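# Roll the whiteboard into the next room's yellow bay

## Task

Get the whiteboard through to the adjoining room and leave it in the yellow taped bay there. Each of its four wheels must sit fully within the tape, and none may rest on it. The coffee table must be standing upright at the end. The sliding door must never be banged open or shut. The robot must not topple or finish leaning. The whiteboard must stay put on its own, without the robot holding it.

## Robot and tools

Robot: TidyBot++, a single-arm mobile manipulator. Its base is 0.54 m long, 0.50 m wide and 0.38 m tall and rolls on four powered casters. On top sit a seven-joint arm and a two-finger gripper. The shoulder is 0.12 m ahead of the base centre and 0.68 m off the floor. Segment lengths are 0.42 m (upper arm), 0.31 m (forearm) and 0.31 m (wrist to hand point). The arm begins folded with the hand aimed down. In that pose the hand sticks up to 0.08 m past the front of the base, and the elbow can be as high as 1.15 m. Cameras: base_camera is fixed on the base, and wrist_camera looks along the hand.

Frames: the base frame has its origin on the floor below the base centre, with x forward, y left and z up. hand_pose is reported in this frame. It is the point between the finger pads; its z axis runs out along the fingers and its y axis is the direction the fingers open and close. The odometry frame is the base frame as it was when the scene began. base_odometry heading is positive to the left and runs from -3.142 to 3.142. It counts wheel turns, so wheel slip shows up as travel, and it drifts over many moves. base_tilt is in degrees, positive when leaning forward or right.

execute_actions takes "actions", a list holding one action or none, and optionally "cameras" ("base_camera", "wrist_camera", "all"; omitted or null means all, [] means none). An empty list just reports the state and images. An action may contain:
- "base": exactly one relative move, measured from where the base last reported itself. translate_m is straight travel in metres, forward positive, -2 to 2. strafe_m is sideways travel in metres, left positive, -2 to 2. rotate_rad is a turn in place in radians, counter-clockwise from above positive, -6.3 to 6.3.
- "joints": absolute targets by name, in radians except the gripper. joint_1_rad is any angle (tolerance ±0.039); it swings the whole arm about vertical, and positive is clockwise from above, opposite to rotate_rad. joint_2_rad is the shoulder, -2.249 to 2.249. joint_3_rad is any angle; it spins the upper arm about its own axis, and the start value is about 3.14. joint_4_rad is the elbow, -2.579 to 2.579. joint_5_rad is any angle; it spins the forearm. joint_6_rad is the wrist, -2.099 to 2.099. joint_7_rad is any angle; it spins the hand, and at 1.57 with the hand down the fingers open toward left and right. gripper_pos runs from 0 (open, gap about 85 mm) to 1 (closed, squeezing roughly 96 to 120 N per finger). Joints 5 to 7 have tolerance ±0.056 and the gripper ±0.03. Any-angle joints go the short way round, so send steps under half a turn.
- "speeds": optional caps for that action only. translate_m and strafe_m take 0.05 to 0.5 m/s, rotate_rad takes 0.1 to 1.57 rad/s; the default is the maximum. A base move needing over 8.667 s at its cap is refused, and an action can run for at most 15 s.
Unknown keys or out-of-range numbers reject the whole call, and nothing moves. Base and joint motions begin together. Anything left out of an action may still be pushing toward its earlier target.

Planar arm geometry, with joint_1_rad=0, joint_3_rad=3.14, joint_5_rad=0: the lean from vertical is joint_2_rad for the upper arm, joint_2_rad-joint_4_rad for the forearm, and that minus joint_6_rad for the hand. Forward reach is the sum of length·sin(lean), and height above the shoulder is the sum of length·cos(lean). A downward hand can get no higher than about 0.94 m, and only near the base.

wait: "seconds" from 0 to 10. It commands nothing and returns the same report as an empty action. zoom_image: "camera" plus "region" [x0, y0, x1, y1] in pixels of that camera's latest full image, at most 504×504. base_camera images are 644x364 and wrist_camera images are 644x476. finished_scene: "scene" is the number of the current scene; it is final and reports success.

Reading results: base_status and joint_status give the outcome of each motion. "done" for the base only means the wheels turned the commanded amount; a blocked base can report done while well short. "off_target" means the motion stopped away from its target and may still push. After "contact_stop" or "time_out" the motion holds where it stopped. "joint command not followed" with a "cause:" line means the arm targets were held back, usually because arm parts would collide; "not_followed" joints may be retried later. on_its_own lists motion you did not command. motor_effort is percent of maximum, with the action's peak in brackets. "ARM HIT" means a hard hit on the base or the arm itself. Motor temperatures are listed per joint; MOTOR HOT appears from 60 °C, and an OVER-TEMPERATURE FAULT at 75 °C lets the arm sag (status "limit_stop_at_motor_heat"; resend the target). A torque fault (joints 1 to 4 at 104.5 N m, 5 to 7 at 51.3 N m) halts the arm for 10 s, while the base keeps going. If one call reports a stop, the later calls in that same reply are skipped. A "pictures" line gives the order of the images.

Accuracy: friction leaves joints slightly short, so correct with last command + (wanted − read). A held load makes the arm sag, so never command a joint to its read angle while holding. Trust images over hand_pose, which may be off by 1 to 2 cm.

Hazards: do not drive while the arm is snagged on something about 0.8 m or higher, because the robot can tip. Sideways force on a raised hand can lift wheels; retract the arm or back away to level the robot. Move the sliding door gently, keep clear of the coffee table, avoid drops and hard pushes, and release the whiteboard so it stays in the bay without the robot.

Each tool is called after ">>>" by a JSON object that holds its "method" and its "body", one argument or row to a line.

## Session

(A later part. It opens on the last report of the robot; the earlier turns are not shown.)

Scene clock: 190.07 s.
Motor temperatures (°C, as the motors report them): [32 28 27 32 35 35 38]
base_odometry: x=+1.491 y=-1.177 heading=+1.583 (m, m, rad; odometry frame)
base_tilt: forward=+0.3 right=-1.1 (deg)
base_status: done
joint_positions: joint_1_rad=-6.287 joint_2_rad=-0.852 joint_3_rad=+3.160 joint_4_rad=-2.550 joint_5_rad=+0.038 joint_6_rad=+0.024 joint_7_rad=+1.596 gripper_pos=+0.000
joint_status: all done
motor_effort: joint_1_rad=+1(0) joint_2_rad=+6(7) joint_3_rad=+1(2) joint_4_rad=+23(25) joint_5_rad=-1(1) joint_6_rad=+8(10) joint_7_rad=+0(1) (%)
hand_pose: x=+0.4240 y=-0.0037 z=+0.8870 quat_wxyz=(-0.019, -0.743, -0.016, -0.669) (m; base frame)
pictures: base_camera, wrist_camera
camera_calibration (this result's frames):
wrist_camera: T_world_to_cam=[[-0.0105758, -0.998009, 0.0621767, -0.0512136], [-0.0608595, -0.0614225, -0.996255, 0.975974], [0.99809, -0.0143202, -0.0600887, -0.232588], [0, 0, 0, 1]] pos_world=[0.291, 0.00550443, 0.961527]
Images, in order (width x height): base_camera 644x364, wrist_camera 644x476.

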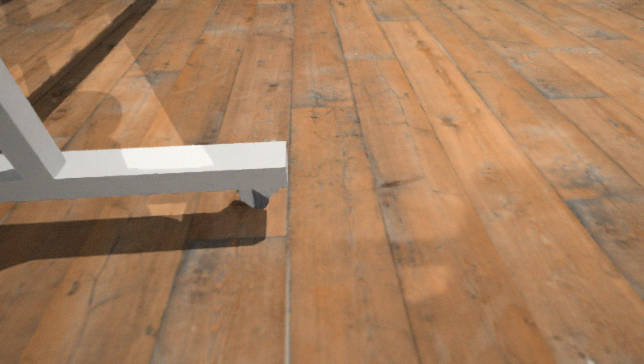

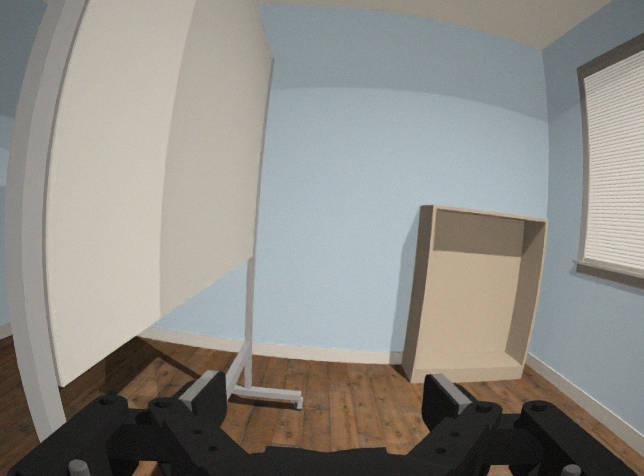

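>>> {"method": "execute_actions", "body": {
  "actions": [
    {"base":{"translate_m":0.065},"joints":{"joint_2_rad":-0.97,"joint_6_rad":-0.02}}
  ],
  "cameras": []
}}

>>> {"method": "execute_actions", "body": {
  "actions": [
    {"base":{"strafe_m":0.3},"speeds":{"strafe_m":0.25}}
  ]
}}

Scene clock: 202.77 s.
Motor temperatures (°C, as the motors report them): [32 28 27 32 35 35 38]
base_odometry: x=+1.490 y=-1.112 heading=+1.584 (m, m, rad; odometry frame)
base_tilt: forward=+0.3 right=-1.1 (deg)
base_status: done
joint_positions: joint_1_rad=-6.287 joint_2_rad=-0.951 joint_3_rad=+3.160 joint_4_rad=-2.550 joint_5_rad=+0.038 joint_6_rad=+0.023 joint_7_rad=+1.596 gripper_pos=+0.000
joint_status: all done
motor_effort: joint_1_rad=+1(1) joint_2_rad=+8(9) joint_3_rad=+1(1) joint_4_rad=+23(24) joint_5_rad=-1(1) joint_6_rad=+9(10) joint_7_rad=+1(1) (%)
hand_pose: x=+0.4020 y=-0.0038 z=+0.9160 quat_wxyz=(-0.019, -0.709, -0.015, -0.705) (m; base frame)
pictures: none
No camera images: the call's "cameras" was empty. Leave "cameras" out to get every camera's image.

Scene clock: 204.83 s.
Motor temperatures (°C, as the motors report them): [32 28 27 32 35 35 38]
base_odometry: x=+1.190 y=-1.116 heading=+1.584 (m, m, rad; odometry frame)
base_tilt: forward=+0.3 right=-1.2 (deg)
base_status: done
joint_positions: joint_1_rad=-6.287 joint_2_rad=-0.952 joint_3_rad=+3.160 joint_4_rad=-2.550 joint_5_rad=+0.038 joint_6_rad=+0.022 joint_7_rad=+1.596 gripper_pos=+0.000
joint_status: not commanded
motor_effort: joint_1_rad=+1(3) joint_2_rad=+9(8) joint_3_rad=+1(2) joint_4_rad=+23(24) joint_5_rad=-1(1) joint_6_rad=+9(9) joint_7_rad=+1(1) (%)
hand_pose: x=+0.4020 y=-0.0036 z=+0.9157 quat_wxyz=(-0.019, -0.709, -0.015, -0.705) (m; base frame)
pictures: base_camera, wrist_camera
camera_calibration (this result's frames):
wrist_camera: T_world_to_cam=[[-0.0161659, -0.998038, 0.060481, -0.0493954], [0.0366531, -0.0610398, -0.997462, 0.965153], [0.999197, -0.0139081, 0.0375679, -0.298808], [0, 0, 0, 1]] pos_world=[0.262394, 0.00545839, 0.976917]
Images, in order (width x height): base_camera 644x364, wrist_camera 644x476.

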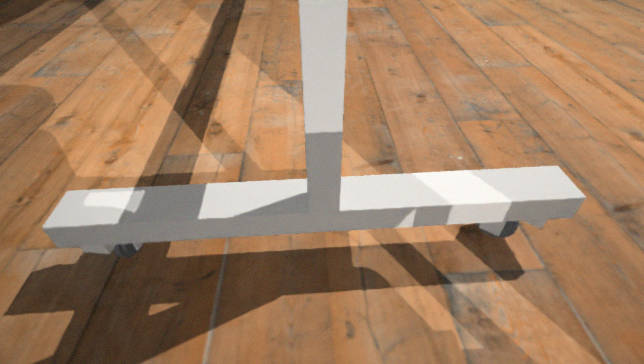

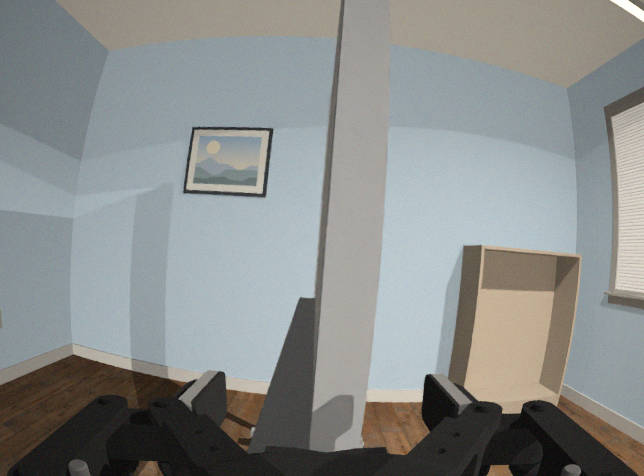

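>>> {"method": "execute_actions", "body": {
  "actions": [
    {"joints":{"joint_1_rad":0.04,"joint_2_rad":-0.61,"joint_6_rad":0.37,"joint_7_rad":1.5}}
  ]
}}

Scene clock: 211.03 s.
Motor temperatures (°C, as the motors report them): [32 28 27 32 35 35 38]
base_odometry: x=+1.190 y=-1.116 heading=+1.584 (m, m, rad; odometry frame)
base_tilt: forward=+0.3 right=-1.1 (deg)
base_status: not commanded
joint_positions: joint_1_rad=-6.263 joint_2_rad=-0.624 joint_3_rad=+3.160 joint_4_rad=-2.550 joint_5_rad=+0.038 joint_6_rad=+0.329 joint_7_rad=+1.529 gripper_pos=+0.000
joint_status: all done
motor_effort: joint_1_rad=+1(1) joint_2_rad=+1(9) joint_3_rad=+1(1) joint_4_rad=+22(24) joint_5_rad=-1(1) joint_6_rad=+9(10) joint_7_rad=+1(1) (%)
hand_pose: x=+0.4791 y=-0.0096 z=+0.9058 quat_wxyz=(-0.002, -0.716, +0.014, -0.698) (m; base frame)
pictures: base_camera, wrist_camera
camera_calibration (this result's frames):
wrist_camera: T_world_to_cam=[[-0.0329427, -0.999447, -0.00459894, 0.0135059], [0.0160727, 0.00407108, -0.999863, 0.964683], [0.999328, -0.0330121, 0.0159297, -0.35621], [0, 0, 0, 1]] pos_world=[0.340911, -0.00218814, 0.970287]
Images, in order (width x height): base_camera 644x364, wrist_camera 644x476.

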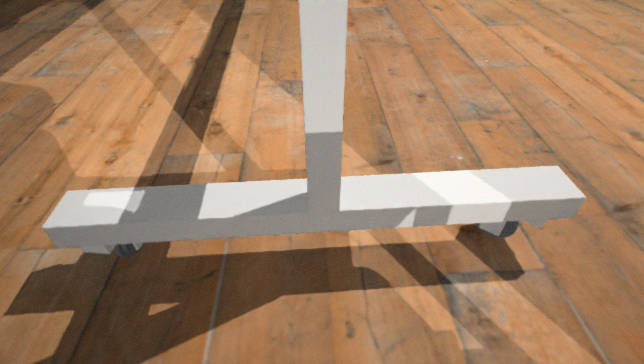

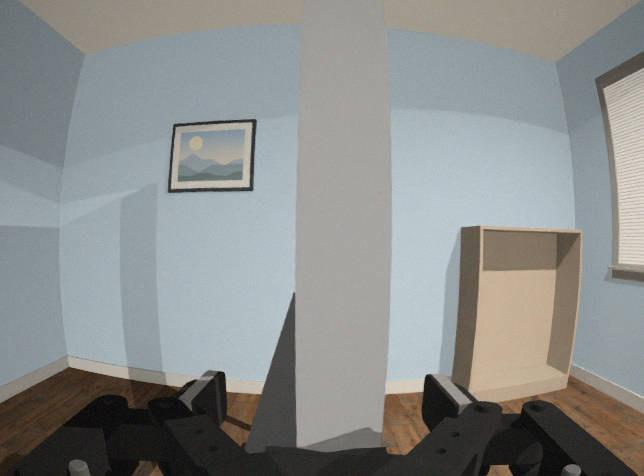

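>>> {"method": "execute_actions", "body": {
  "actions": [
    {"base":{"translate_m":0.015},"joints":{"gripper_pos":0.3}}
  ],
  "cameras": []
}}

>>> {"method": "execute_actions", "body": {
  "actions": [
    {"joints":{"gripper_pos":1.0}}
  ]
}}

Scene clock: 214.67 s.
Motor temperatures (°C, as the motors report them): [32 28 27 32 35 35 38]
base_odometry: x=+1.190 y=-1.101 heading=+1.584 (m, m, rad; odometry frame)
base_tilt: forward=+0.3 right=-1.2 (deg)
base_status: done
joint_positions: joint_1_rad=-6.263 joint_2_rad=-0.619 joint_3_rad=+3.160 joint_4_rad=-2.550 joint_5_rad=+0.038 joint_6_rad=+0.330 joint_7_rad=+1.529 gripper_pos=+0.300
joint_status: all done
motor_effort: joint_1_rad=+1(0) joint_2_rad=+2(5) joint_3_rad=+1(2) joint_4_rad=+22(23) joint_5_rad=-1(1) joint_6_rad=+9(10) joint_7_rad=+1(0) (%)
hand_pose: x=+0.4803 y=-0.0096 z=+0.9041 quat_wxyz=(-0.002, -0.718, +0.014, -0.696) (m; base frame)
pictures: none
No camera images: the call's "cameras" was empty. Leave "cameras" out to get every camera's image.

Scene clock: 215.60 s.
Motor temperatures (°C, as the motors report them): [32 28 27 32 35 35 38]
base_odometry: x=+1.190 y=-1.101 heading=+1.584 (m, m, rad; odometry frame)
base_tilt: forward=+0.3 right=-1.1 (deg)
base_status: not commanded
joint_positions: joint_1_rad=-6.255 joint_2_rad=-0.619 joint_3_rad=+3.160 joint_4_rad=-2.550 joint_5_rad=+0.038 joint_6_rad=+0.330 joint_7_rad=+1.528 gripper_pos=+0.664
joint_status: gripper_pos off_target (ended at +0.664, target +1.000)
motor_effort: joint_1_rad=+3(5) joint_2_rad=+2(4) joint_3_rad=+2(4) joint_4_rad=+22(23) joint_5_rad=-2(3) joint_6_rad=+9(9) joint_7_rad=+0(1) (%)
hand_pose: x=+0.4802 y=-0.0128 z=+0.9042 quat_wxyz=(-0.004, -0.718, +0.018, -0.696) (m; base frame)
pictures: base_camera, wrist_camera
camera_calibration (this result's frames):
wrist_camera: T_world_to_cam=[[-0.0415897, -0.999114, -0.00649087, 0.0161639], [0.0119114, 0.00600022, -0.999911, 0.965149], [0.999064, -0.0416633, 0.0116513, -0.353475], [0, 0, 0, 1]] pos_world=[0.34232, -0.00436845, 0.969287]
Images, in order (width x height): base_camera 644x364, wrist_camera 644x476.

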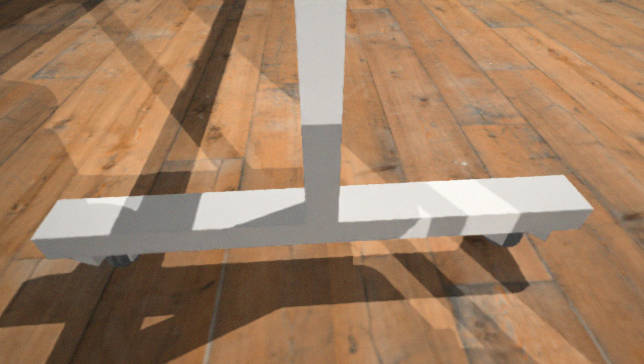

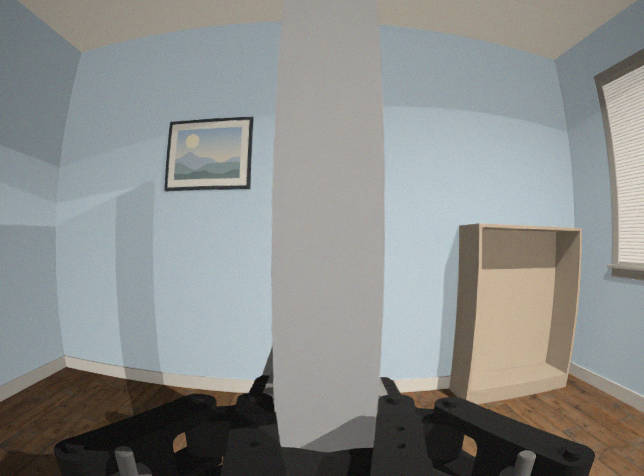

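Gripped. Shift sideways slowly.

>>> {"method": "execute_actions", "body": {
  "actions": [
    {"base":{"strafe_m":-0.3},"speeds":{"strafe_m":0.08}}
  ]
}}

Scene clock: 221.70 s.
Motor temperatures (°C, as the motors report them): [32 28 27 32 35 35 38]
base_odometry: x=+1.490 y=-1.096 heading=+1.585 (m, m, rad; odometry frame)
base_tilt: forward=+0.3 right=-1.2 (deg)
base_status: done
joint_positions: joint_1_rad=-6.316 joint_2_rad=-0.616 joint_3_rad=+3.110 joint_4_rad=-2.550 joint_5_rad=+0.042 joint_6_rad=+0.336 joint_7_rad=+1.497 gripper_pos=+0.664
joint_status: not commanded
motor_effort: joint_1_rad=+13(19) joint_2_rad=+1(4) joint_3_rad=+11(15) joint_4_rad=+22(24) joint_5_rad=-4(5) joint_6_rad=+8(10) joint_7_rad=+4(6) (%)
hand_pose: x=+0.4795 y=+0.0307 z=+0.9043 quat_wxyz=(+0.031, -0.717, -0.020, -0.696) (m; base frame)
pictures: base_camera, wrist_camera
camera_calibration (this result's frames):
wrist_camera: T_world_to_cam=[[0.060259, -0.998172, -0.00453811, 0.00899173], [0.0138482, 0.00538193, -0.99989, 0.964056], [0.998087, 0.0601895, 0.0141472, -0.355922], [0, 0, 0, 1]] pos_world=[0.341349, 0.0252096, 0.969026]
Images, in order (width x height): base_camera 644x364, wrist_camera 644x476.

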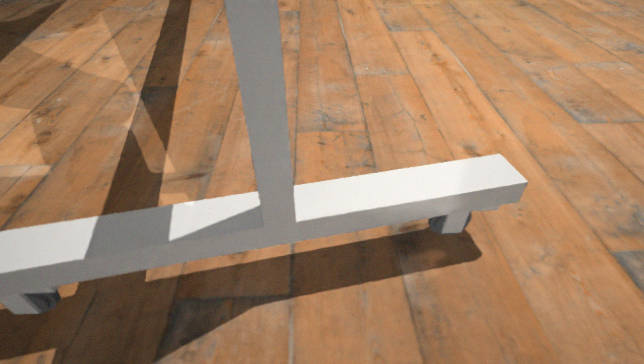

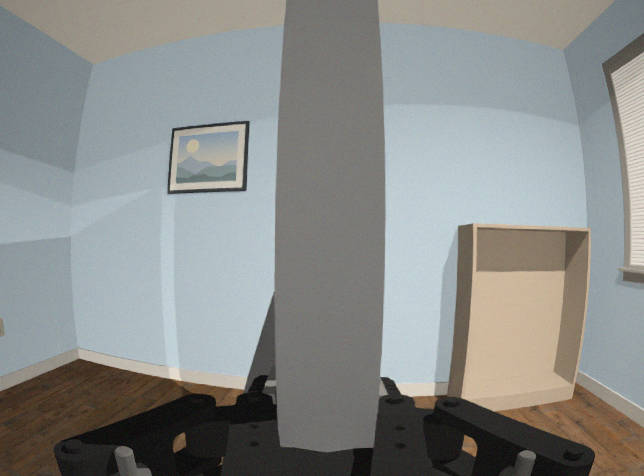

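>>> {"method": "execute_actions", "body": {
  "actions": [
    {"base":{"translate_m":-0.6},"speeds":{"translate_m":0.18}}
  ]
}}

Scene clock: 228.30 s.
Motor temperatures (°C, as the motors report them): [32 28 27 32 35 35 38]
base_odometry: x=+1.498 y=-1.697 heading=+1.585 (m, m, rad; odometry frame)
base_tilt: forward=+0.3 right=-1.2 (deg)
base_status: done
joint_positions: joint_1_rad=-6.256 joint_2_rad=-0.599 joint_3_rad=+3.138 joint_4_rad=-2.548 joint_5_rad=+0.045 joint_6_rad=+0.349 joint_7_rad=+1.506 gripper_pos=+0.676
joint_status: not commanded
motor_effort: joint_1_rad=+0(13) joint_2_rad=+2(7) joint_3_rad=+2(11) joint_4_rad=+24(24) joint_5_rad=-5(6) joint_6_rad=+12(12) joint_7_rad=-5(5) (%)
hand_pose: x=+0.4850 y=-0.0024 z=+0.9043 quat_wxyz=(+0.004, -0.717, +0.011, -0.697) (m; base frame)
pictures: base_camera, wrist_camera
camera_calibration (this result's frames):
wrist_camera: T_world_to_cam=[[-0.0205634, -0.999745, -0.00932999, 0.019087], [0.0138368, 0.00904649, -0.999863, 0.96419], [0.999693, -0.0206897, 0.0136472, -0.359974], [0, 0, 0, 1]] pos_world=[0.346915, 0.00291188, 0.969149]
Images, in order (width x height): base_camera 644x364, wrist_camera 644x476.

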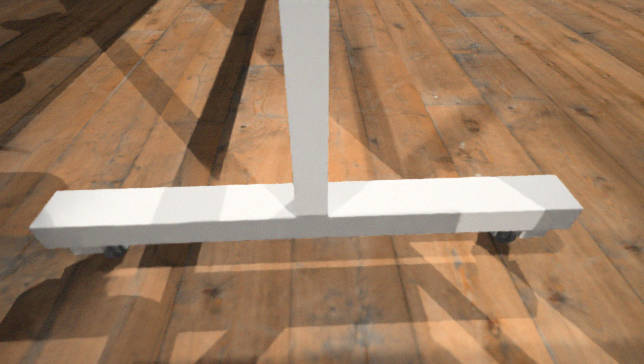

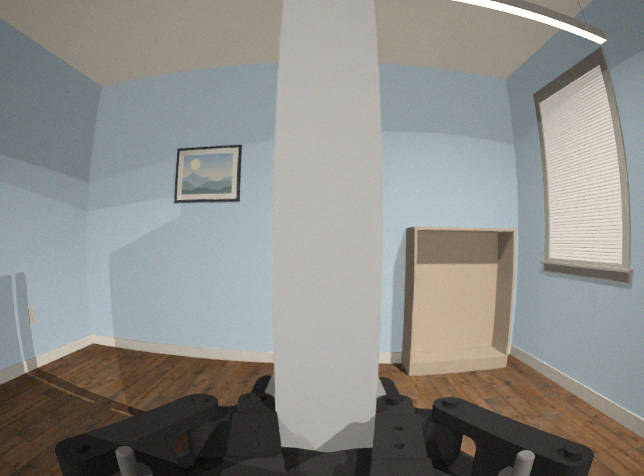

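>>> {"method": "execute_actions", "body": {
  "actions": [
    {"base":{"translate_m":-0.65},"speeds":{"translate_m":0.22}}
  ]
}}

Scene clock: 235.07 s.
Motor temperatures (°C, as the motors report them): [32 28 27 32 35 35 38]
base_odometry: x=+1.508 y=-2.347 heading=+1.585 (m, m, rad; odometry frame)
base_tilt: forward=+0.3 right=-1.1 (deg)
base_status: done
joint_positions: joint_1_rad=-6.235 joint_2_rad=-0.596 joint_3_rad=+3.158 joint_4_rad=-2.546 joint_5_rad=+0.045 joint_6_rad=+0.349 joint_7_rad=+1.515 gripper_pos=+0.677
joint_status: not commanded
motor_effort: joint_1_rad=-5(5) joint_2_rad=+1(10) joint_3_rad=-2(2) joint_4_rad=+22(23) joint_5_rad=-4(5) joint_6_rad=+11(11) joint_7_rad=-6(6) (%)
hand_pose: x=+0.4856 y=-0.0187 z=+0.9042 quat_wxyz=(-0.008, -0.717, +0.025, -0.696) (m; base frame)
pictures: base_camera, wrist_camera
camera_calibration (this result's frames):
wrist_camera: T_world_to_cam=[[-0.0576982, -0.998266, -0.0116728, 0.0230666], [0.0126445, 0.0109606, -0.99986, 0.964805], [0.998254, -0.0578377, 0.0119902, -0.359387], [0, 0, 0, 1]] pos_world=[0.347891, -0.0083344, 0.969248]
Images, in order (width x height): base_camera 644x364, wrist_camera 644x476.

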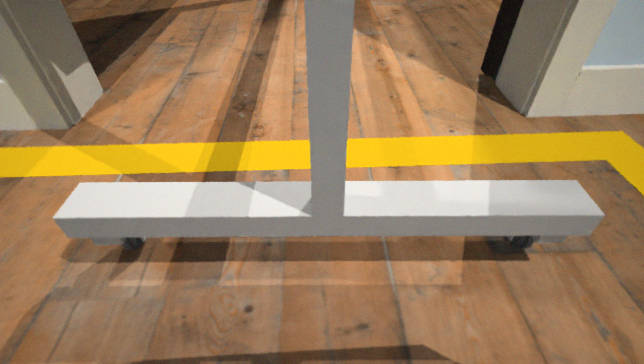

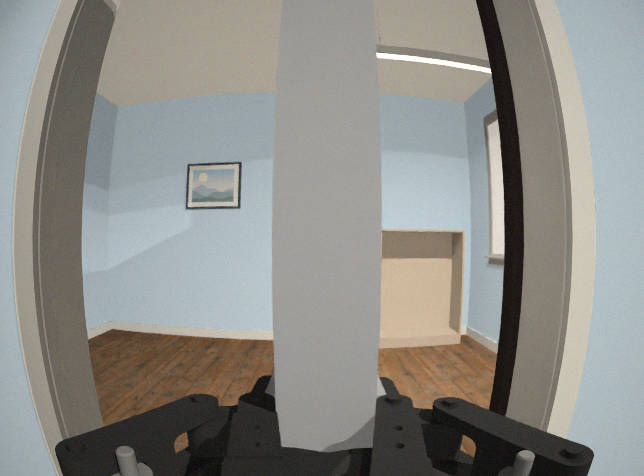

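>>> {"method": "execute_actions", "body": {
  "actions": [
    {"base":{"translate_m":-0.3},"joints":{"joint_1_rad":-0.04},"speeds":{"translate_m":0.15}}
  ]
}}

Scene clock: 248.37 s.
Motor temperatures (°C, as the motors report them): [32 28 27 32 35 35 38]
base_odometry: x=+1.512 y=-2.647 heading=+1.585 (m, m, rad; odometry frame)
base_tilt: forward=+0.3 right=-1.1 (deg)
base_status: done
joint_positions: joint_1_rad=-6.285 joint_2_rad=-0.597 joint_3_rad=+3.172 joint_4_rad=-2.547 joint_5_rad=+0.045 joint_6_rad=+0.349 joint_7_rad=+1.520 gripper_pos=+0.678
joint_status: all done
motor_effort: joint_1_rad=-2(8) joint_2_rad=-1(10) joint_3_rad=+0(4) joint_4_rad=+23(23) joint_5_rad=-3(4) joint_6_rad=+11(11) joint_7_rad=-4(8) (%)
hand_pose: x=+0.4860 y=-0.0062 z=+0.9043 quat_wxyz=(+0.007, -0.718, +0.012, -0.696) (m; base frame)
pictures: base_camera, wrist_camera
camera_calibration (this result's frames):
wrist_camera: T_world_to_cam=[[-0.018784, -0.999716, -0.0146695, 0.0192767], [0.0126924, 0.0144325, -0.999815, 0.964776], [0.999743, -0.0189667, 0.0124177, -0.359876], [0, 0, 0, 1]] pos_world=[0.3479, -0.00147855, 0.969349]
Images, in order (width x height): base_camera 644x364, wrist_camera 644x476.

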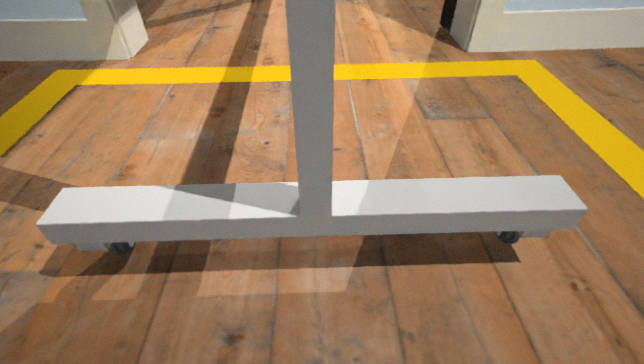

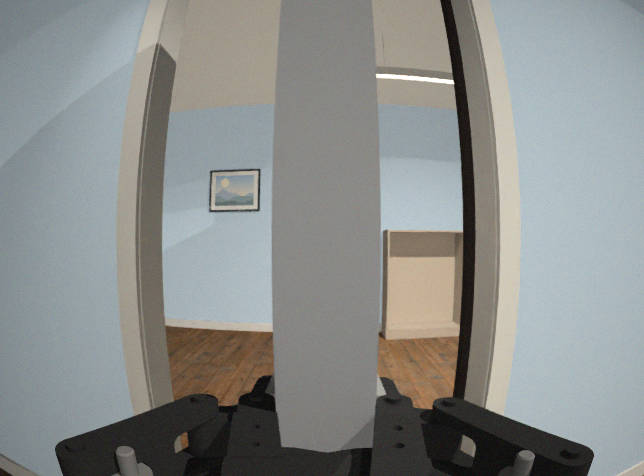

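>>> {"method": "execute_actions", "body": {
  "actions": [
    {"base":{"translate_m":-0.33},"speeds":{"translate_m":0.2}}
  ]
}}

>>> {"method": "execute_actions", "body": {
  "actions": [
    {"joints":{"gripper_pos":0.0}}
  ],
  "cameras": []
}}

>>> {"method": "execute_actions", "body": {
  "actions": [
    {"joints":{"joint_1_rad":0.0,"joint_2_rad":-0.99,"joint_6_rad":-0.03},"base":{"translate_m":-0.03}}
  ]
}}

Scene clock: 274.27 s.
Motor temperatures (°C, as the motors report them): [32 28 27 32 35 35 38]
base_odometry: x=+1.517 y=-2.977 heading=+1.585 (m, m, rad; odometry frame)
base_tilt: forward=+0.3 right=-1.2 (deg)
base_status: done
joint_positions: joint_1_rad=-6.306 joint_2_rad=-0.597 joint_3_rad=+3.170 joint_4_rad=-2.547 joint_5_rad=+0.048 joint_6_rad=+0.349 joint_7_rad=+1.520 gripper_pos=+0.679
joint_status: not commanded
motor_effort: joint_1_rad=+2(3) joint_2_rad=+1(10) joint_3_rad=+3(3) joint_4_rad=+22(23) joint_5_rad=-6(6) joint_6_rad=+10(11) joint_7_rad=-5(6) (%)
hand_pose: x=+0.4859 y=+0.0025 z=+0.9042 quat_wxyz=(+0.013, -0.718, +0.002, -0.696) (m; base frame)
pictures: base_camera, wrist_camera
camera_calibration (this result's frames):
wrist_camera: T_world_to_cam=[[0.00441165, -0.999933, -0.0107055, 0.0131505], [0.012345, 0.0107593, -0.999866, 0.964748], [0.999914, 0.0042789, 0.0123916, -0.359719], [0, 0, 0, 1]] pos_world=[0.34772, 0.00430888, 0.969217]
Images, in order (width x height): base_camera 644x364, wrist_camera 644x476.

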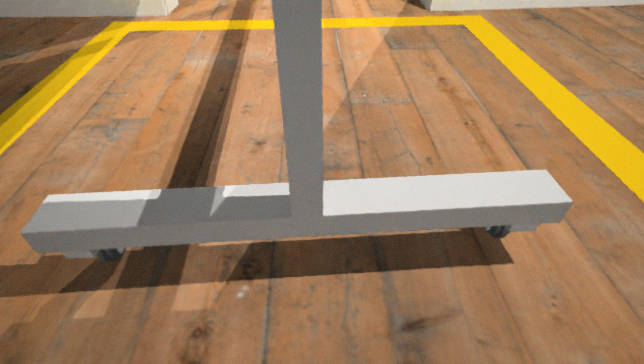

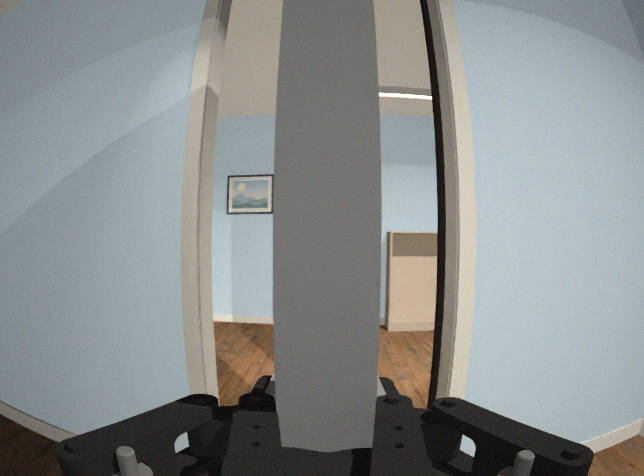

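Scene clock: 275.37 s.
Motor temperatures (°C, as the motors report them): [32 28 27 32 35 35 38]
base_odometry: x=+1.517 y=-2.977 heading=+1.585 (m, m, rad; odometry frame)
base_tilt: forward=+0.3 right=-1.1 (deg)
base_status: not commanded
joint_positions: joint_1_rad=-6.306 joint_2_rad=-0.597 joint_3_rad=+3.170 joint_4_rad=-2.547 joint_5_rad=+0.048 joint_6_rad=+0.349 joint_7_rad=+1.520 gripper_pos=+0.000
joint_status: all done
motor_effort: joint_1_rad=+1(1) joint_2_rad=+1(1) joint_3_rad=+1(3) joint_4_rad=+22(22) joint_5_rad=-1(6) joint_6_rad=+9(9) joint_7_rad=+0(5) (%)
hand_pose: x=+0.4859 y=+0.0025 z=+0.9042 quat_wxyz=(+0.013, -0.718, +0.002, -0.696) (m; base frame)
pictures: none
No camera images: the call's "cameras" was empty. Leave "cameras" out to get every camera's image.

Scene clock: 276.90 s.
Motor temperatures (°C, as the motors report them): [32 28 27 32 35 35 38]
base_odometry: x=+1.518 y=-3.007 heading=+1.585 (m, m, rad; odometry frame)
base_tilt: forward=+0.3 right=-1.1 (deg)
base_status: done
joint_positions: joint_1_rad=-6.303 joint_2_rad=-0.976 joint_3_rad=+3.170 joint_4_rad=-2.547 joint_5_rad=+0.048 joint_6_rad=+0.011 joint_7_rad=+1.520 gripper_pos=+0.000
joint_status: all done
motor_effort: joint_1_rad=+1(2) joint_2_rad=+9(9) joint_3_rad=+1(2) joint_4_rad=+23(23) joint_5_rad=-1(1) joint_6_rad=+9(10) joint_7_rad=+1(0) (%)
hand_pose: x=+0.3965 y=-0.0030 z=+0.9209 quat_wxyz=(+0.011, -0.704, +0.008, -0.711) (m; base frame)
pictures: base_camera, wrist_camera
camera_calibration (this result's frames):
wrist_camera: T_world_to_cam=[[-0.00668301, -0.99986, -0.0153098, 0.0168436], [0.0525572, 0.0149377, -0.998506, 0.965392], [0.998596, -0.00747767, 0.0524501, -0.306941], [0, 0, 0, 1]] pos_world=[0.255884, 0.0001253, 0.980306]
Images, in order (width x height): base_camera 644x364, wrist_camera 644x476.

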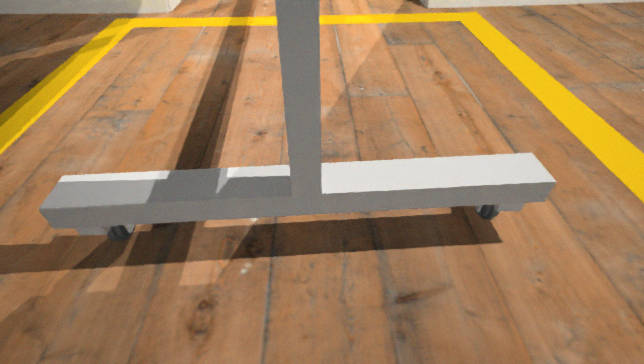

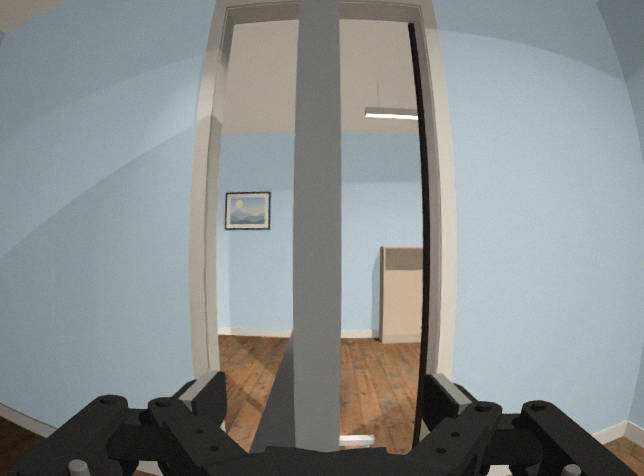

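>>> {"method": "execute_actions", "body": {
  "actions": [
    {"base":{"strafe_m":0.76},"joints":{"joint_1_rad":-0.9,"joint_6_rad":-0.5}}
  ]
}}

Scene clock: 292.17 s.
Motor temperatures (°C, as the motors report them): [32 28 27 32 35 35 38]
base_odometry: x=+0.758 y=-3.018 heading=+1.585 (m, m, rad; odometry frame)
base_tilt: forward=+0.3 right=-1.2 (deg)
base_status: done
joint_positions: joint_1_rad=-7.165 joint_2_rad=-0.976 joint_3_rad=+3.170 joint_4_rad=-2.547 joint_5_rad=+0.048 joint_6_rad=-0.457 joint_7_rad=+1.520 gripper_pos=+0.000
joint_status: all done
motor_effort: joint_1_rad=+1(1) joint_2_rad=+10(10) joint_3_rad=+1(1) joint_4_rad=+22(23) joint_5_rad=-1(0) joint_6_rad=+8(10) joint_7_rad=+0(1) (%)
hand_pose: x=+0.2838 y=+0.1820 z=+0.7801 quat_wxyz=(+0.224, -0.777, -0.342, -0.478) (m; base frame)
pictures: base_camera, wrist_camera
camera_calibration (this result's frames):
wrist_camera: T_world_to_cam=[[0.743401, -0.668817, -0.00625698, -0.0812892], [-0.274263, -0.296289, -0.914873, 0.912122], [0.610029, 0.681834, -0.403693, 0.155032], [0, 0, 0, 1]] pos_world=[0.216018, 0.110178, 0.896552]
Images, in order (width x height): base_camera 644x364, wrist_camera 644x476.

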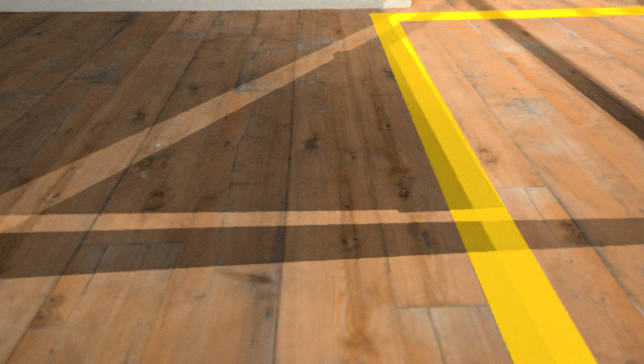

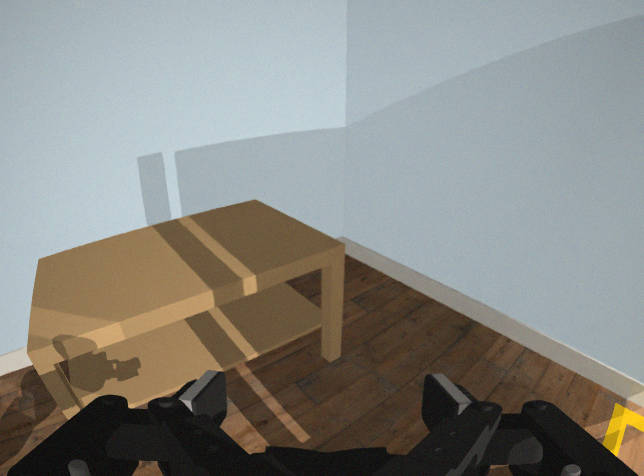

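>>> {"method": "execute_actions", "body": {
  "actions": [
    {"base":{"translate_m":0.515},"joints":{"joint_1_rad":0.02,"joint_2_rad":0.5,"joint_4_rad":-2.35,"joint_6_rad":0.6}}
  ],
  "cameras": []
}}

>>> {"method": "execute_actions", "body": {
  "actions": [
    {"base":{"rotate_rad":-1.571},"joints":{"joint_2_rad":1.02,"joint_6_rad":1.0},"speeds":{"rotate_rad":1.2}}
  ]
}}

Scene clock: 300.53 s.
Motor temperatures (°C, as the motors report them): [32 28 27 32 35 35 38]
base_odometry: x=+0.750 y=-2.503 heading=+1.586 (m, m, rad; odometry frame)
base_tilt: forward=+0.4 right=-1.1 (deg)
base_status: done
joint_positions: joint_1_rad=-6.280 joint_2_rad=+0.486 joint_3_rad=+3.170 joint_4_rad=-2.373 joint_5_rad=+0.048 joint_6_rad=+0.557 joint_7_rad=+1.520 gripper_pos=+0.000
joint_status: all done
motor_effort: joint_1_rad=+1(0) joint_2_rad=-23(23) joint_3_rad=+0(2) joint_4_rad=+9(24) joint_5_rad=-1(0) joint_6_rad=+7(9) joint_7_rad=+1(0) (%)
hand_pose: x=+0.6351 y=-0.0071 z=+0.5440 quat_wxyz=(+0.002, -0.913, +0.010, -0.407) (m; base frame)
pictures: none
No camera images: the call's "cameras" was empty. Leave "cameras" out to get every camera's image.

Scene clock: 302.90 s.
Motor temperatures (°C, as the motors report them): [32 28 27 32 35 35 38]
base_odometry: x=+0.750 y=-2.503 heading=+0.016 (m, m, rad; odometry frame)
base_tilt: forward=+0.4 right=-1.1 (deg)
base_status: done
joint_positions: joint_1_rad=-6.266 joint_2_rad=+1.005 joint_3_rad=+3.169 joint_4_rad=-2.364 joint_5_rad=+0.048 joint_6_rad=+0.960 joint_7_rad=+1.520 gripper_pos=+0.000
joint_status: all done
motor_effort: joint_1_rad=+1(5) joint_2_rad=-27(29) joint_3_rad=+0(2) joint_4_rad=+0(9) joint_5_rad=-1(2) joint_6_rad=+6(7) joint_7_rad=+1(0) (%)
hand_pose: x=+0.6114 y=-0.0094 z=+0.3694 quat_wxyz=(+0.006, -0.934, +0.015, -0.358) (m; base frame)
pictures: base_camera, wrist_camera
camera_calibration (this result's frames):
wrist_camera: T_world_to_cam=[[-0.0222867, -0.999733, -0.00607671, 0.00955251], [-0.71454, 0.0201796, -0.699304, 0.762094], [0.69924, -0.0112431, -0.714799, -0.0262559], [0, 0, 0, 1]] pos_world=[0.563119, -0.00612397, 0.514226]
Images, in order (width x height): base_camera 644x364, wrist_camera 644x476.

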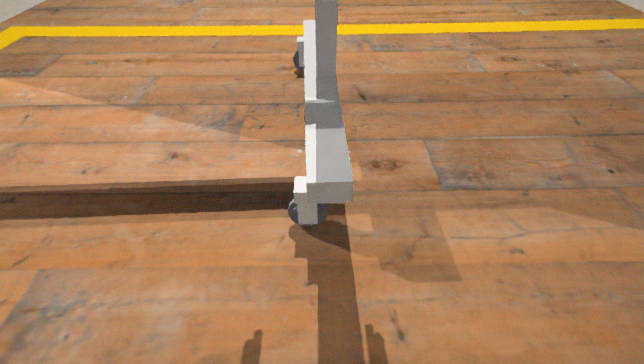

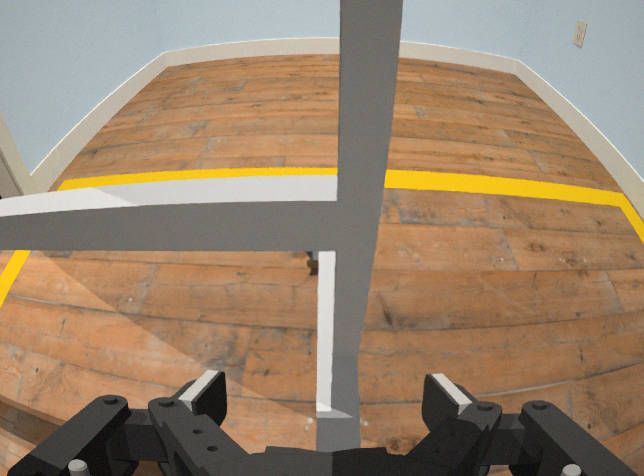

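>>> {"method": "execute_actions", "body": {
  "actions": [
    {"base":{"strafe_m":-0.025},"joints":{"joint_6_rad":1.83}}
  ],
  "cameras": ["wrist_camera"]
}}

Scene clock: 307.67 s.
Motor temperatures (°C, as the motors report them): [32 28 27 32 35 35 38]
base_odometry: x=+0.750 y=-2.528 heading=+0.014 (m, m, rad; odometry frame)
base_tilt: forward=+0.4 right=-1.1 (deg)
base_status: done
joint_positions: joint_1_rad=-6.259 joint_2_rad=+1.009 joint_3_rad=+3.169 joint_4_rad=-2.363 joint_5_rad=+0.048 joint_6_rad=+1.810 joint_7_rad=+1.520 gripper_pos=+0.000
joint_status: all done
motor_effort: joint_1_rad=+1(5) joint_2_rad=-29(30) joint_3_rad=+0(1) joint_4_rad=+1(1) joint_5_rad=-1(2) joint_6_rad=+9(9) joint_7_rad=+1(0) (%)
hand_pose: x=+0.7145 y=-0.0091 z=+0.6020 quat_wxyz=(+0.017, -0.704, +0.011, -0.710) (m; base frame)
pictures: wrist_camera
camera_calibration (this result's frames):
wrist_camera: T_world_to_cam=[[-0.00296826, -0.999616, -0.0275629, 0.0127007], [0.050255, 0.027379, -0.998361, 0.632082], [0.998732, -0.00434857, 0.0501544, -0.606475], [0, 0, 0, 1]] pos_world=[0.573978, -0.00724731, 0.661814]
Images, in order (width x height): wrist_camera 644x476.

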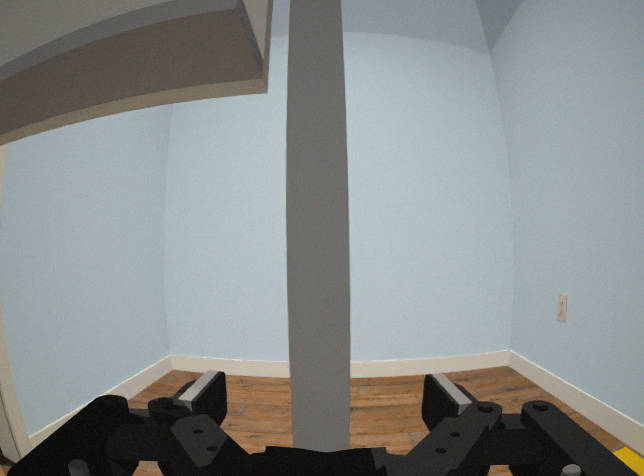

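>>> {"method": "execute_actions", "body": {
  "actions": [
    {"base":{"translate_m":0.062},"joints":{"joint_7_rad":1.57,"gripper_pos":0.2},"speeds":{"translate_m":0.15}}
  ],
  "cameras": ["wrist_camera"]
}}

>>> {"method": "execute_actions", "body": {
  "actions": [
    {"joints":{"gripper_pos":1.0}}
  ],
  "cameras": ["wrist_camera"]
}}

Scene clock: 316.93 s.
Motor temperatures (°C, as the motors report them): [32 28 27 32 35 35 38]
base_odometry: x=+0.812 y=-2.528 heading=+0.014 (m, m, rad; odometry frame)
base_tilt: forward=+0.4 right=-1.1 (deg)
base_status: done
joint_positions: joint_1_rad=-6.259 joint_2_rad=+1.009 joint_3_rad=+3.169 joint_4_rad=-2.362 joint_5_rad=+0.048 joint_6_rad=+1.810 joint_7_rad=+1.545 gripper_pos=+0.200
joint_status: all done
motor_effort: joint_1_rad=+1(0) joint_2_rad=-29(31) joint_3_rad=+0(0) joint_4_rad=+1(3) joint_5_rad=-1(1) joint_6_rad=+9(10) joint_7_rad=+0(0) (%)
hand_pose: x=+0.7148 y=-0.0091 z=+0.6023 quat_wxyz=(+0.008, -0.704, +0.002, -0.710) (m; base frame)
pictures: wrist_camera
camera_calibration (this result's frames):
wrist_camera: T_world_to_cam=[[-0.00313042, -0.999992, -0.00266427, -0.00218186], [0.0516509, 0.00249904, -0.998662, 0.631306], [0.99866, -0.00326385, 0.0516426, -0.607688], [0, 0, 0, 1]] pos_world=[0.57426, -0.0057429, 0.661839]
Images, in order (width x height): wrist_camera 644x476.

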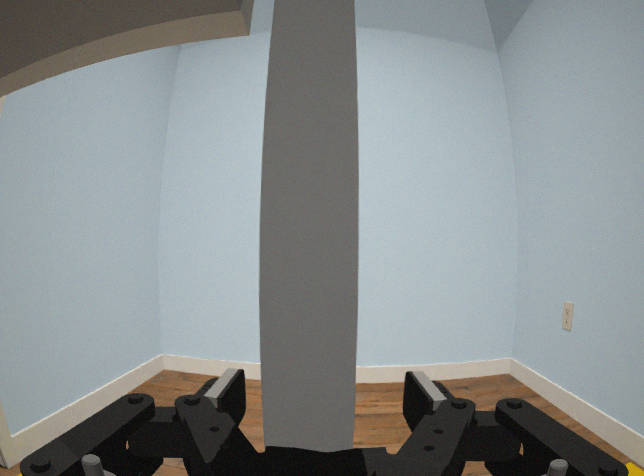

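Scene clock: 317.93 s.
Motor temperatures (°C, as the motors report them): [32 28 27 32 35 35 38]
base_odometry: x=+0.812 y=-2.528 heading=+0.014 (m, m, rad; odometry frame)
base_tilt: forward=+0.4 right=-1.1 (deg)
base_status: not commanded
joint_positions: joint_1_rad=-6.265 joint_2_rad=+1.009 joint_3_rad=+3.165 joint_4_rad=-2.362 joint_5_rad=+0.049 joint_6_rad=+1.810 joint_7_rad=+1.546 gripper_pos=+0.684
joint_status: gripper_pos off_target (ended at +0.684, target +1.000)
motor_effort: joint_1_rad=+2(7) joint_2_rad=-30(30) joint_3_rad=+0(3) joint_4_rad=+2(4) joint_5_rad=-1(6) joint_6_rad=+9(9) joint_7_rad=+0(1) (%)
hand_pose: x=+0.7149 y=-0.0037 z=+0.6023 quat_wxyz=(+0.012, -0.704, -0.001, -0.710) (m; base frame)
pictures: wrist_camera
camera_calibration (this result's frames):
wrist_camera: T_world_to_cam=[[0.00600202, -0.999974, -0.00399144, -0.00248381], [0.0516725, 0.00429633, -0.998655, 0.631322], [0.998646, 0.0057877, 0.0516969, -0.60769], [0, 0, 0, 1]] pos_world=[0.57426, -0.00167898, 0.661879]
Images, in order (width x height): wrist_camera 644x476.

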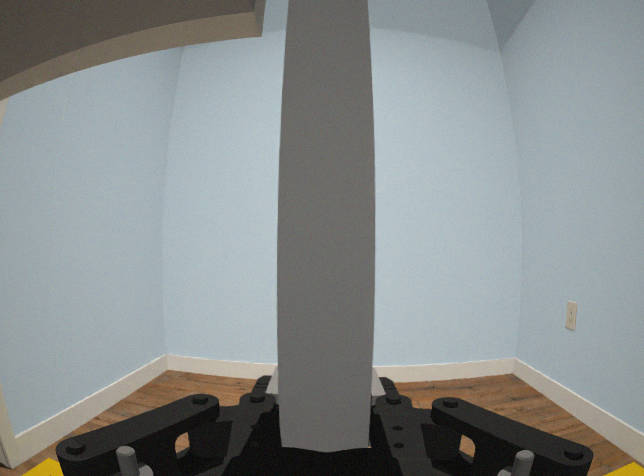

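>>> {"method": "execute_actions", "body": {
  "actions": [
    {"base":{"strafe_m":-0.12},"joints":{"joint_1_rad":0.08},"speeds":{"strafe_m":0.08}}
  ]
}}

Scene clock: 323.67 s.
Motor temperatures (°C, as the motors report them): [32 29 27 32 35 35 38]
base_odometry: x=+0.814 y=-2.648 heading=+0.014 (m, m, rad; odometry frame)
base_tilt: forward=+0.4 right=-1.1 (deg)
base_status: done
joint_positions: joint_1_rad=-6.247 joint_2_rad=+1.010 joint_3_rad=+3.143 joint_4_rad=-2.361 joint_5_rad=+0.056 joint_6_rad=+1.810 joint_7_rad=+1.562 gripper_pos=+0.684
joint_status: joint_1_rad off_target (ended at -6.247, target -6.203)
motor_effort: joint_1_rad=+7(12) joint_2_rad=-30(32) joint_3_rad=+0(6) joint_4_rad=+2(4) joint_5_rad=-6(7) joint_6_rad=+11(13) joint_7_rad=-3(3) (%)
hand_pose: x=+0.7148 y=-0.0038 z=+0.6023 quat_wxyz=(+0.013, -0.704, +0.001, -0.710) (m; base frame)
pictures: base_camera, wrist_camera
camera_calibration (this result's frames):
wrist_camera: T_world_to_cam=[[0.00654225, -0.99994, -0.00881634, -0.0000507708], [0.0520553, 0.00914513, -0.998602, 0.63104], [0.998623, 0.00607416, 0.052112, -0.607874], [0, 0, 0, 1]] pos_world=[0.574188, -0.00212939, 0.661835]
Images, in order (width x height): base_camera 644x364, wrist_camera 644x476.

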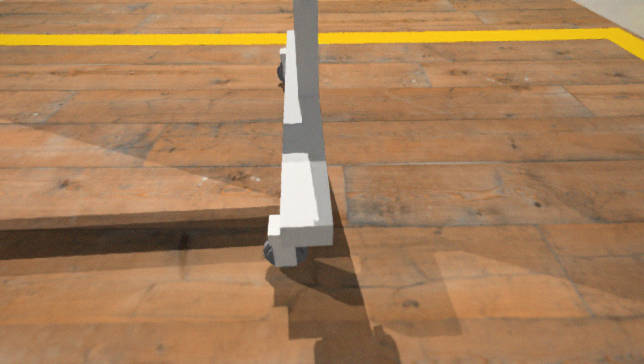

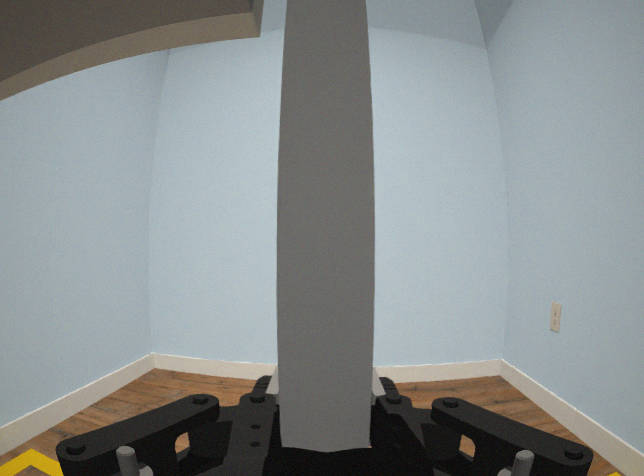

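>>> {"method": "execute_actions", "body": {
  "actions": [
    {"base":{"strafe_m":-0.2},"joints":{"joint_1_rad":0.1},"speeds":{"strafe_m":0.1}}
  ]
}}

Scene clock: 330.83 s.
Motor temperatures (°C, as the motors report them): [32 29 27 32 35 35 38]
base_odometry: x=+0.817 y=-2.848 heading=+0.015 (m, m, rad; odometry frame)
base_tilt: forward=+0.3 right=-1.1 (deg)
base_status: done
joint_positions: joint_1_rad=-6.233 joint_2_rad=+1.011 joint_3_rad=+3.137 joint_4_rad=-2.361 joint_5_rad=+0.084 joint_6_rad=+1.810 joint_7_rad=+1.574 gripper_pos=+0.684
joint_status: joint_1_rad off_target (ended at -6.233, target -6.183)
motor_effort: joint_1_rad=+9(17) joint_2_rad=-30(31) joint_3_rad=+2(7) joint_4_rad=+3(4) joint_5_rad=-9(11) joint_6_rad=+10(13) joint_7_rad=-2(5) (%)
hand_pose: x=+0.7146 y=-0.0014 z=+0.6022 quat_wxyz=(+0.019, -0.704, -0.005, -0.710) (m; base frame)
pictures: base_camera, wrist_camera
camera_calibration (this result's frames):
wrist_camera: T_world_to_cam=[[0.0228285, -0.999701, -0.00877076, -0.00935028], [0.0522019, 0.00995303, -0.998587, 0.630763], [0.998376, 0.0223384, 0.0524135, -0.607649], [0, 0, 0, 1]] pos_world=[0.573948, -0.00205157, 0.661638]
Images, in order (width x height): base_camera 644x364, wrist_camera 644x476.

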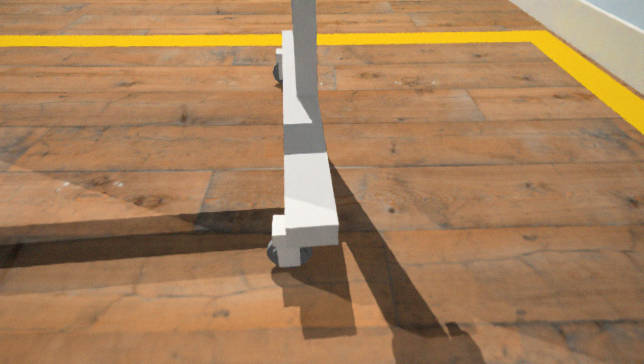

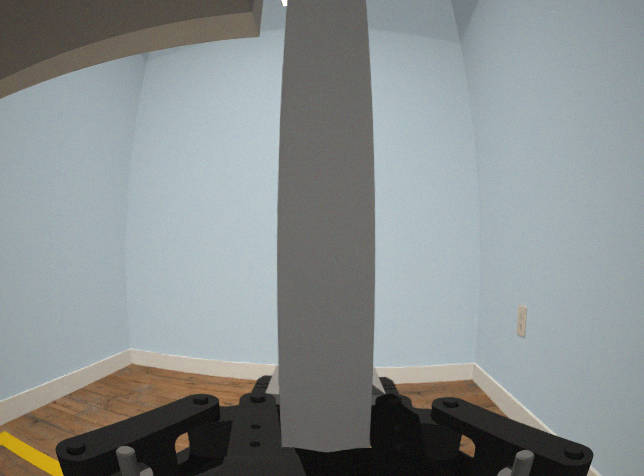

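>>> {"method": "execute_actions", "body": {
  "actions": [
    {"base":{"strafe_m":-0.32},"joints":{"joint_1_rad":0.12,"joint_5_rad":-0.06},"speeds":{"strafe_m":0.12}}
  ]
}}

Scene clock: 338.63 s.
Motor temperatures (°C, as the motors report them): [32 29 27 32 35 35 38]
base_odometry: x=+0.822 y=-3.168 heading=+0.015 (m, m, rad; odometry frame)
base_tilt: forward=+0.4 right=-1.1 (deg)
base_status: done
joint_positions: joint_1_rad=-6.229 joint_2_rad=+1.012 joint_3_rad=+3.123 joint_4_rad=-2.361 joint_5_rad=+0.046 joint_6_rad=+1.810 joint_7_rad=+1.579 gripper_pos=+0.684
joint_status: joint_1_rad off_target (ended at -6.229, target -6.163); joint_5_rad off_target (ended at +0.046, target -0.060)
motor_effort: joint_1_rad=+10(23) joint_2_rad=-27(31) joint_3_rad=+4(9) joint_4_rad=+2(4) joint_5_rad=-12(16) joint_6_rad=+7(11) joint_7_rad=-1(6) (%)
hand_pose: x=+0.7147 y=-0.0101 z=+0.6020 quat_wxyz=(+0.007, -0.704, +0.007, -0.710) (m; base frame)
pictures: base_camera, wrist_camera
camera_calibration (this result's frames):
wrist_camera: T_world_to_cam=[[-0.0111052, -0.999914, -0.00704506, 0.00521758], [0.051901, 0.0064596, -0.998631, 0.630897], [0.99859, -0.0114557, 0.0518247, -0.607736], [0, 0, 0, 1]] pos_world=[0.574193, -0.00582025, 0.661566]
Images, in order (width x height): base_camera 644x364, wrist_camera 644x476.

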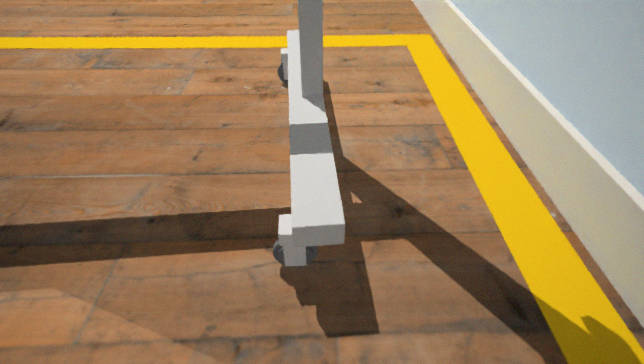

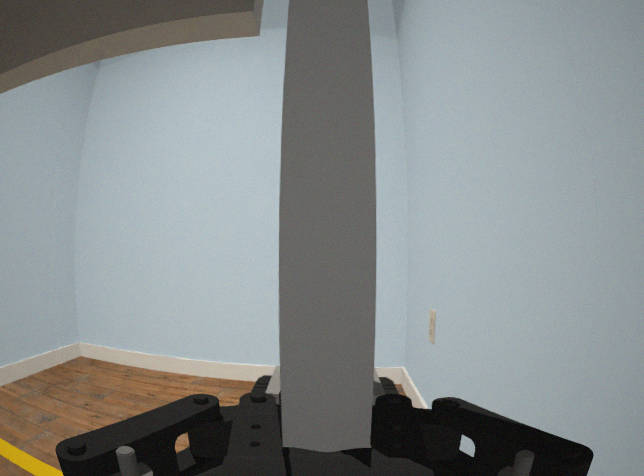

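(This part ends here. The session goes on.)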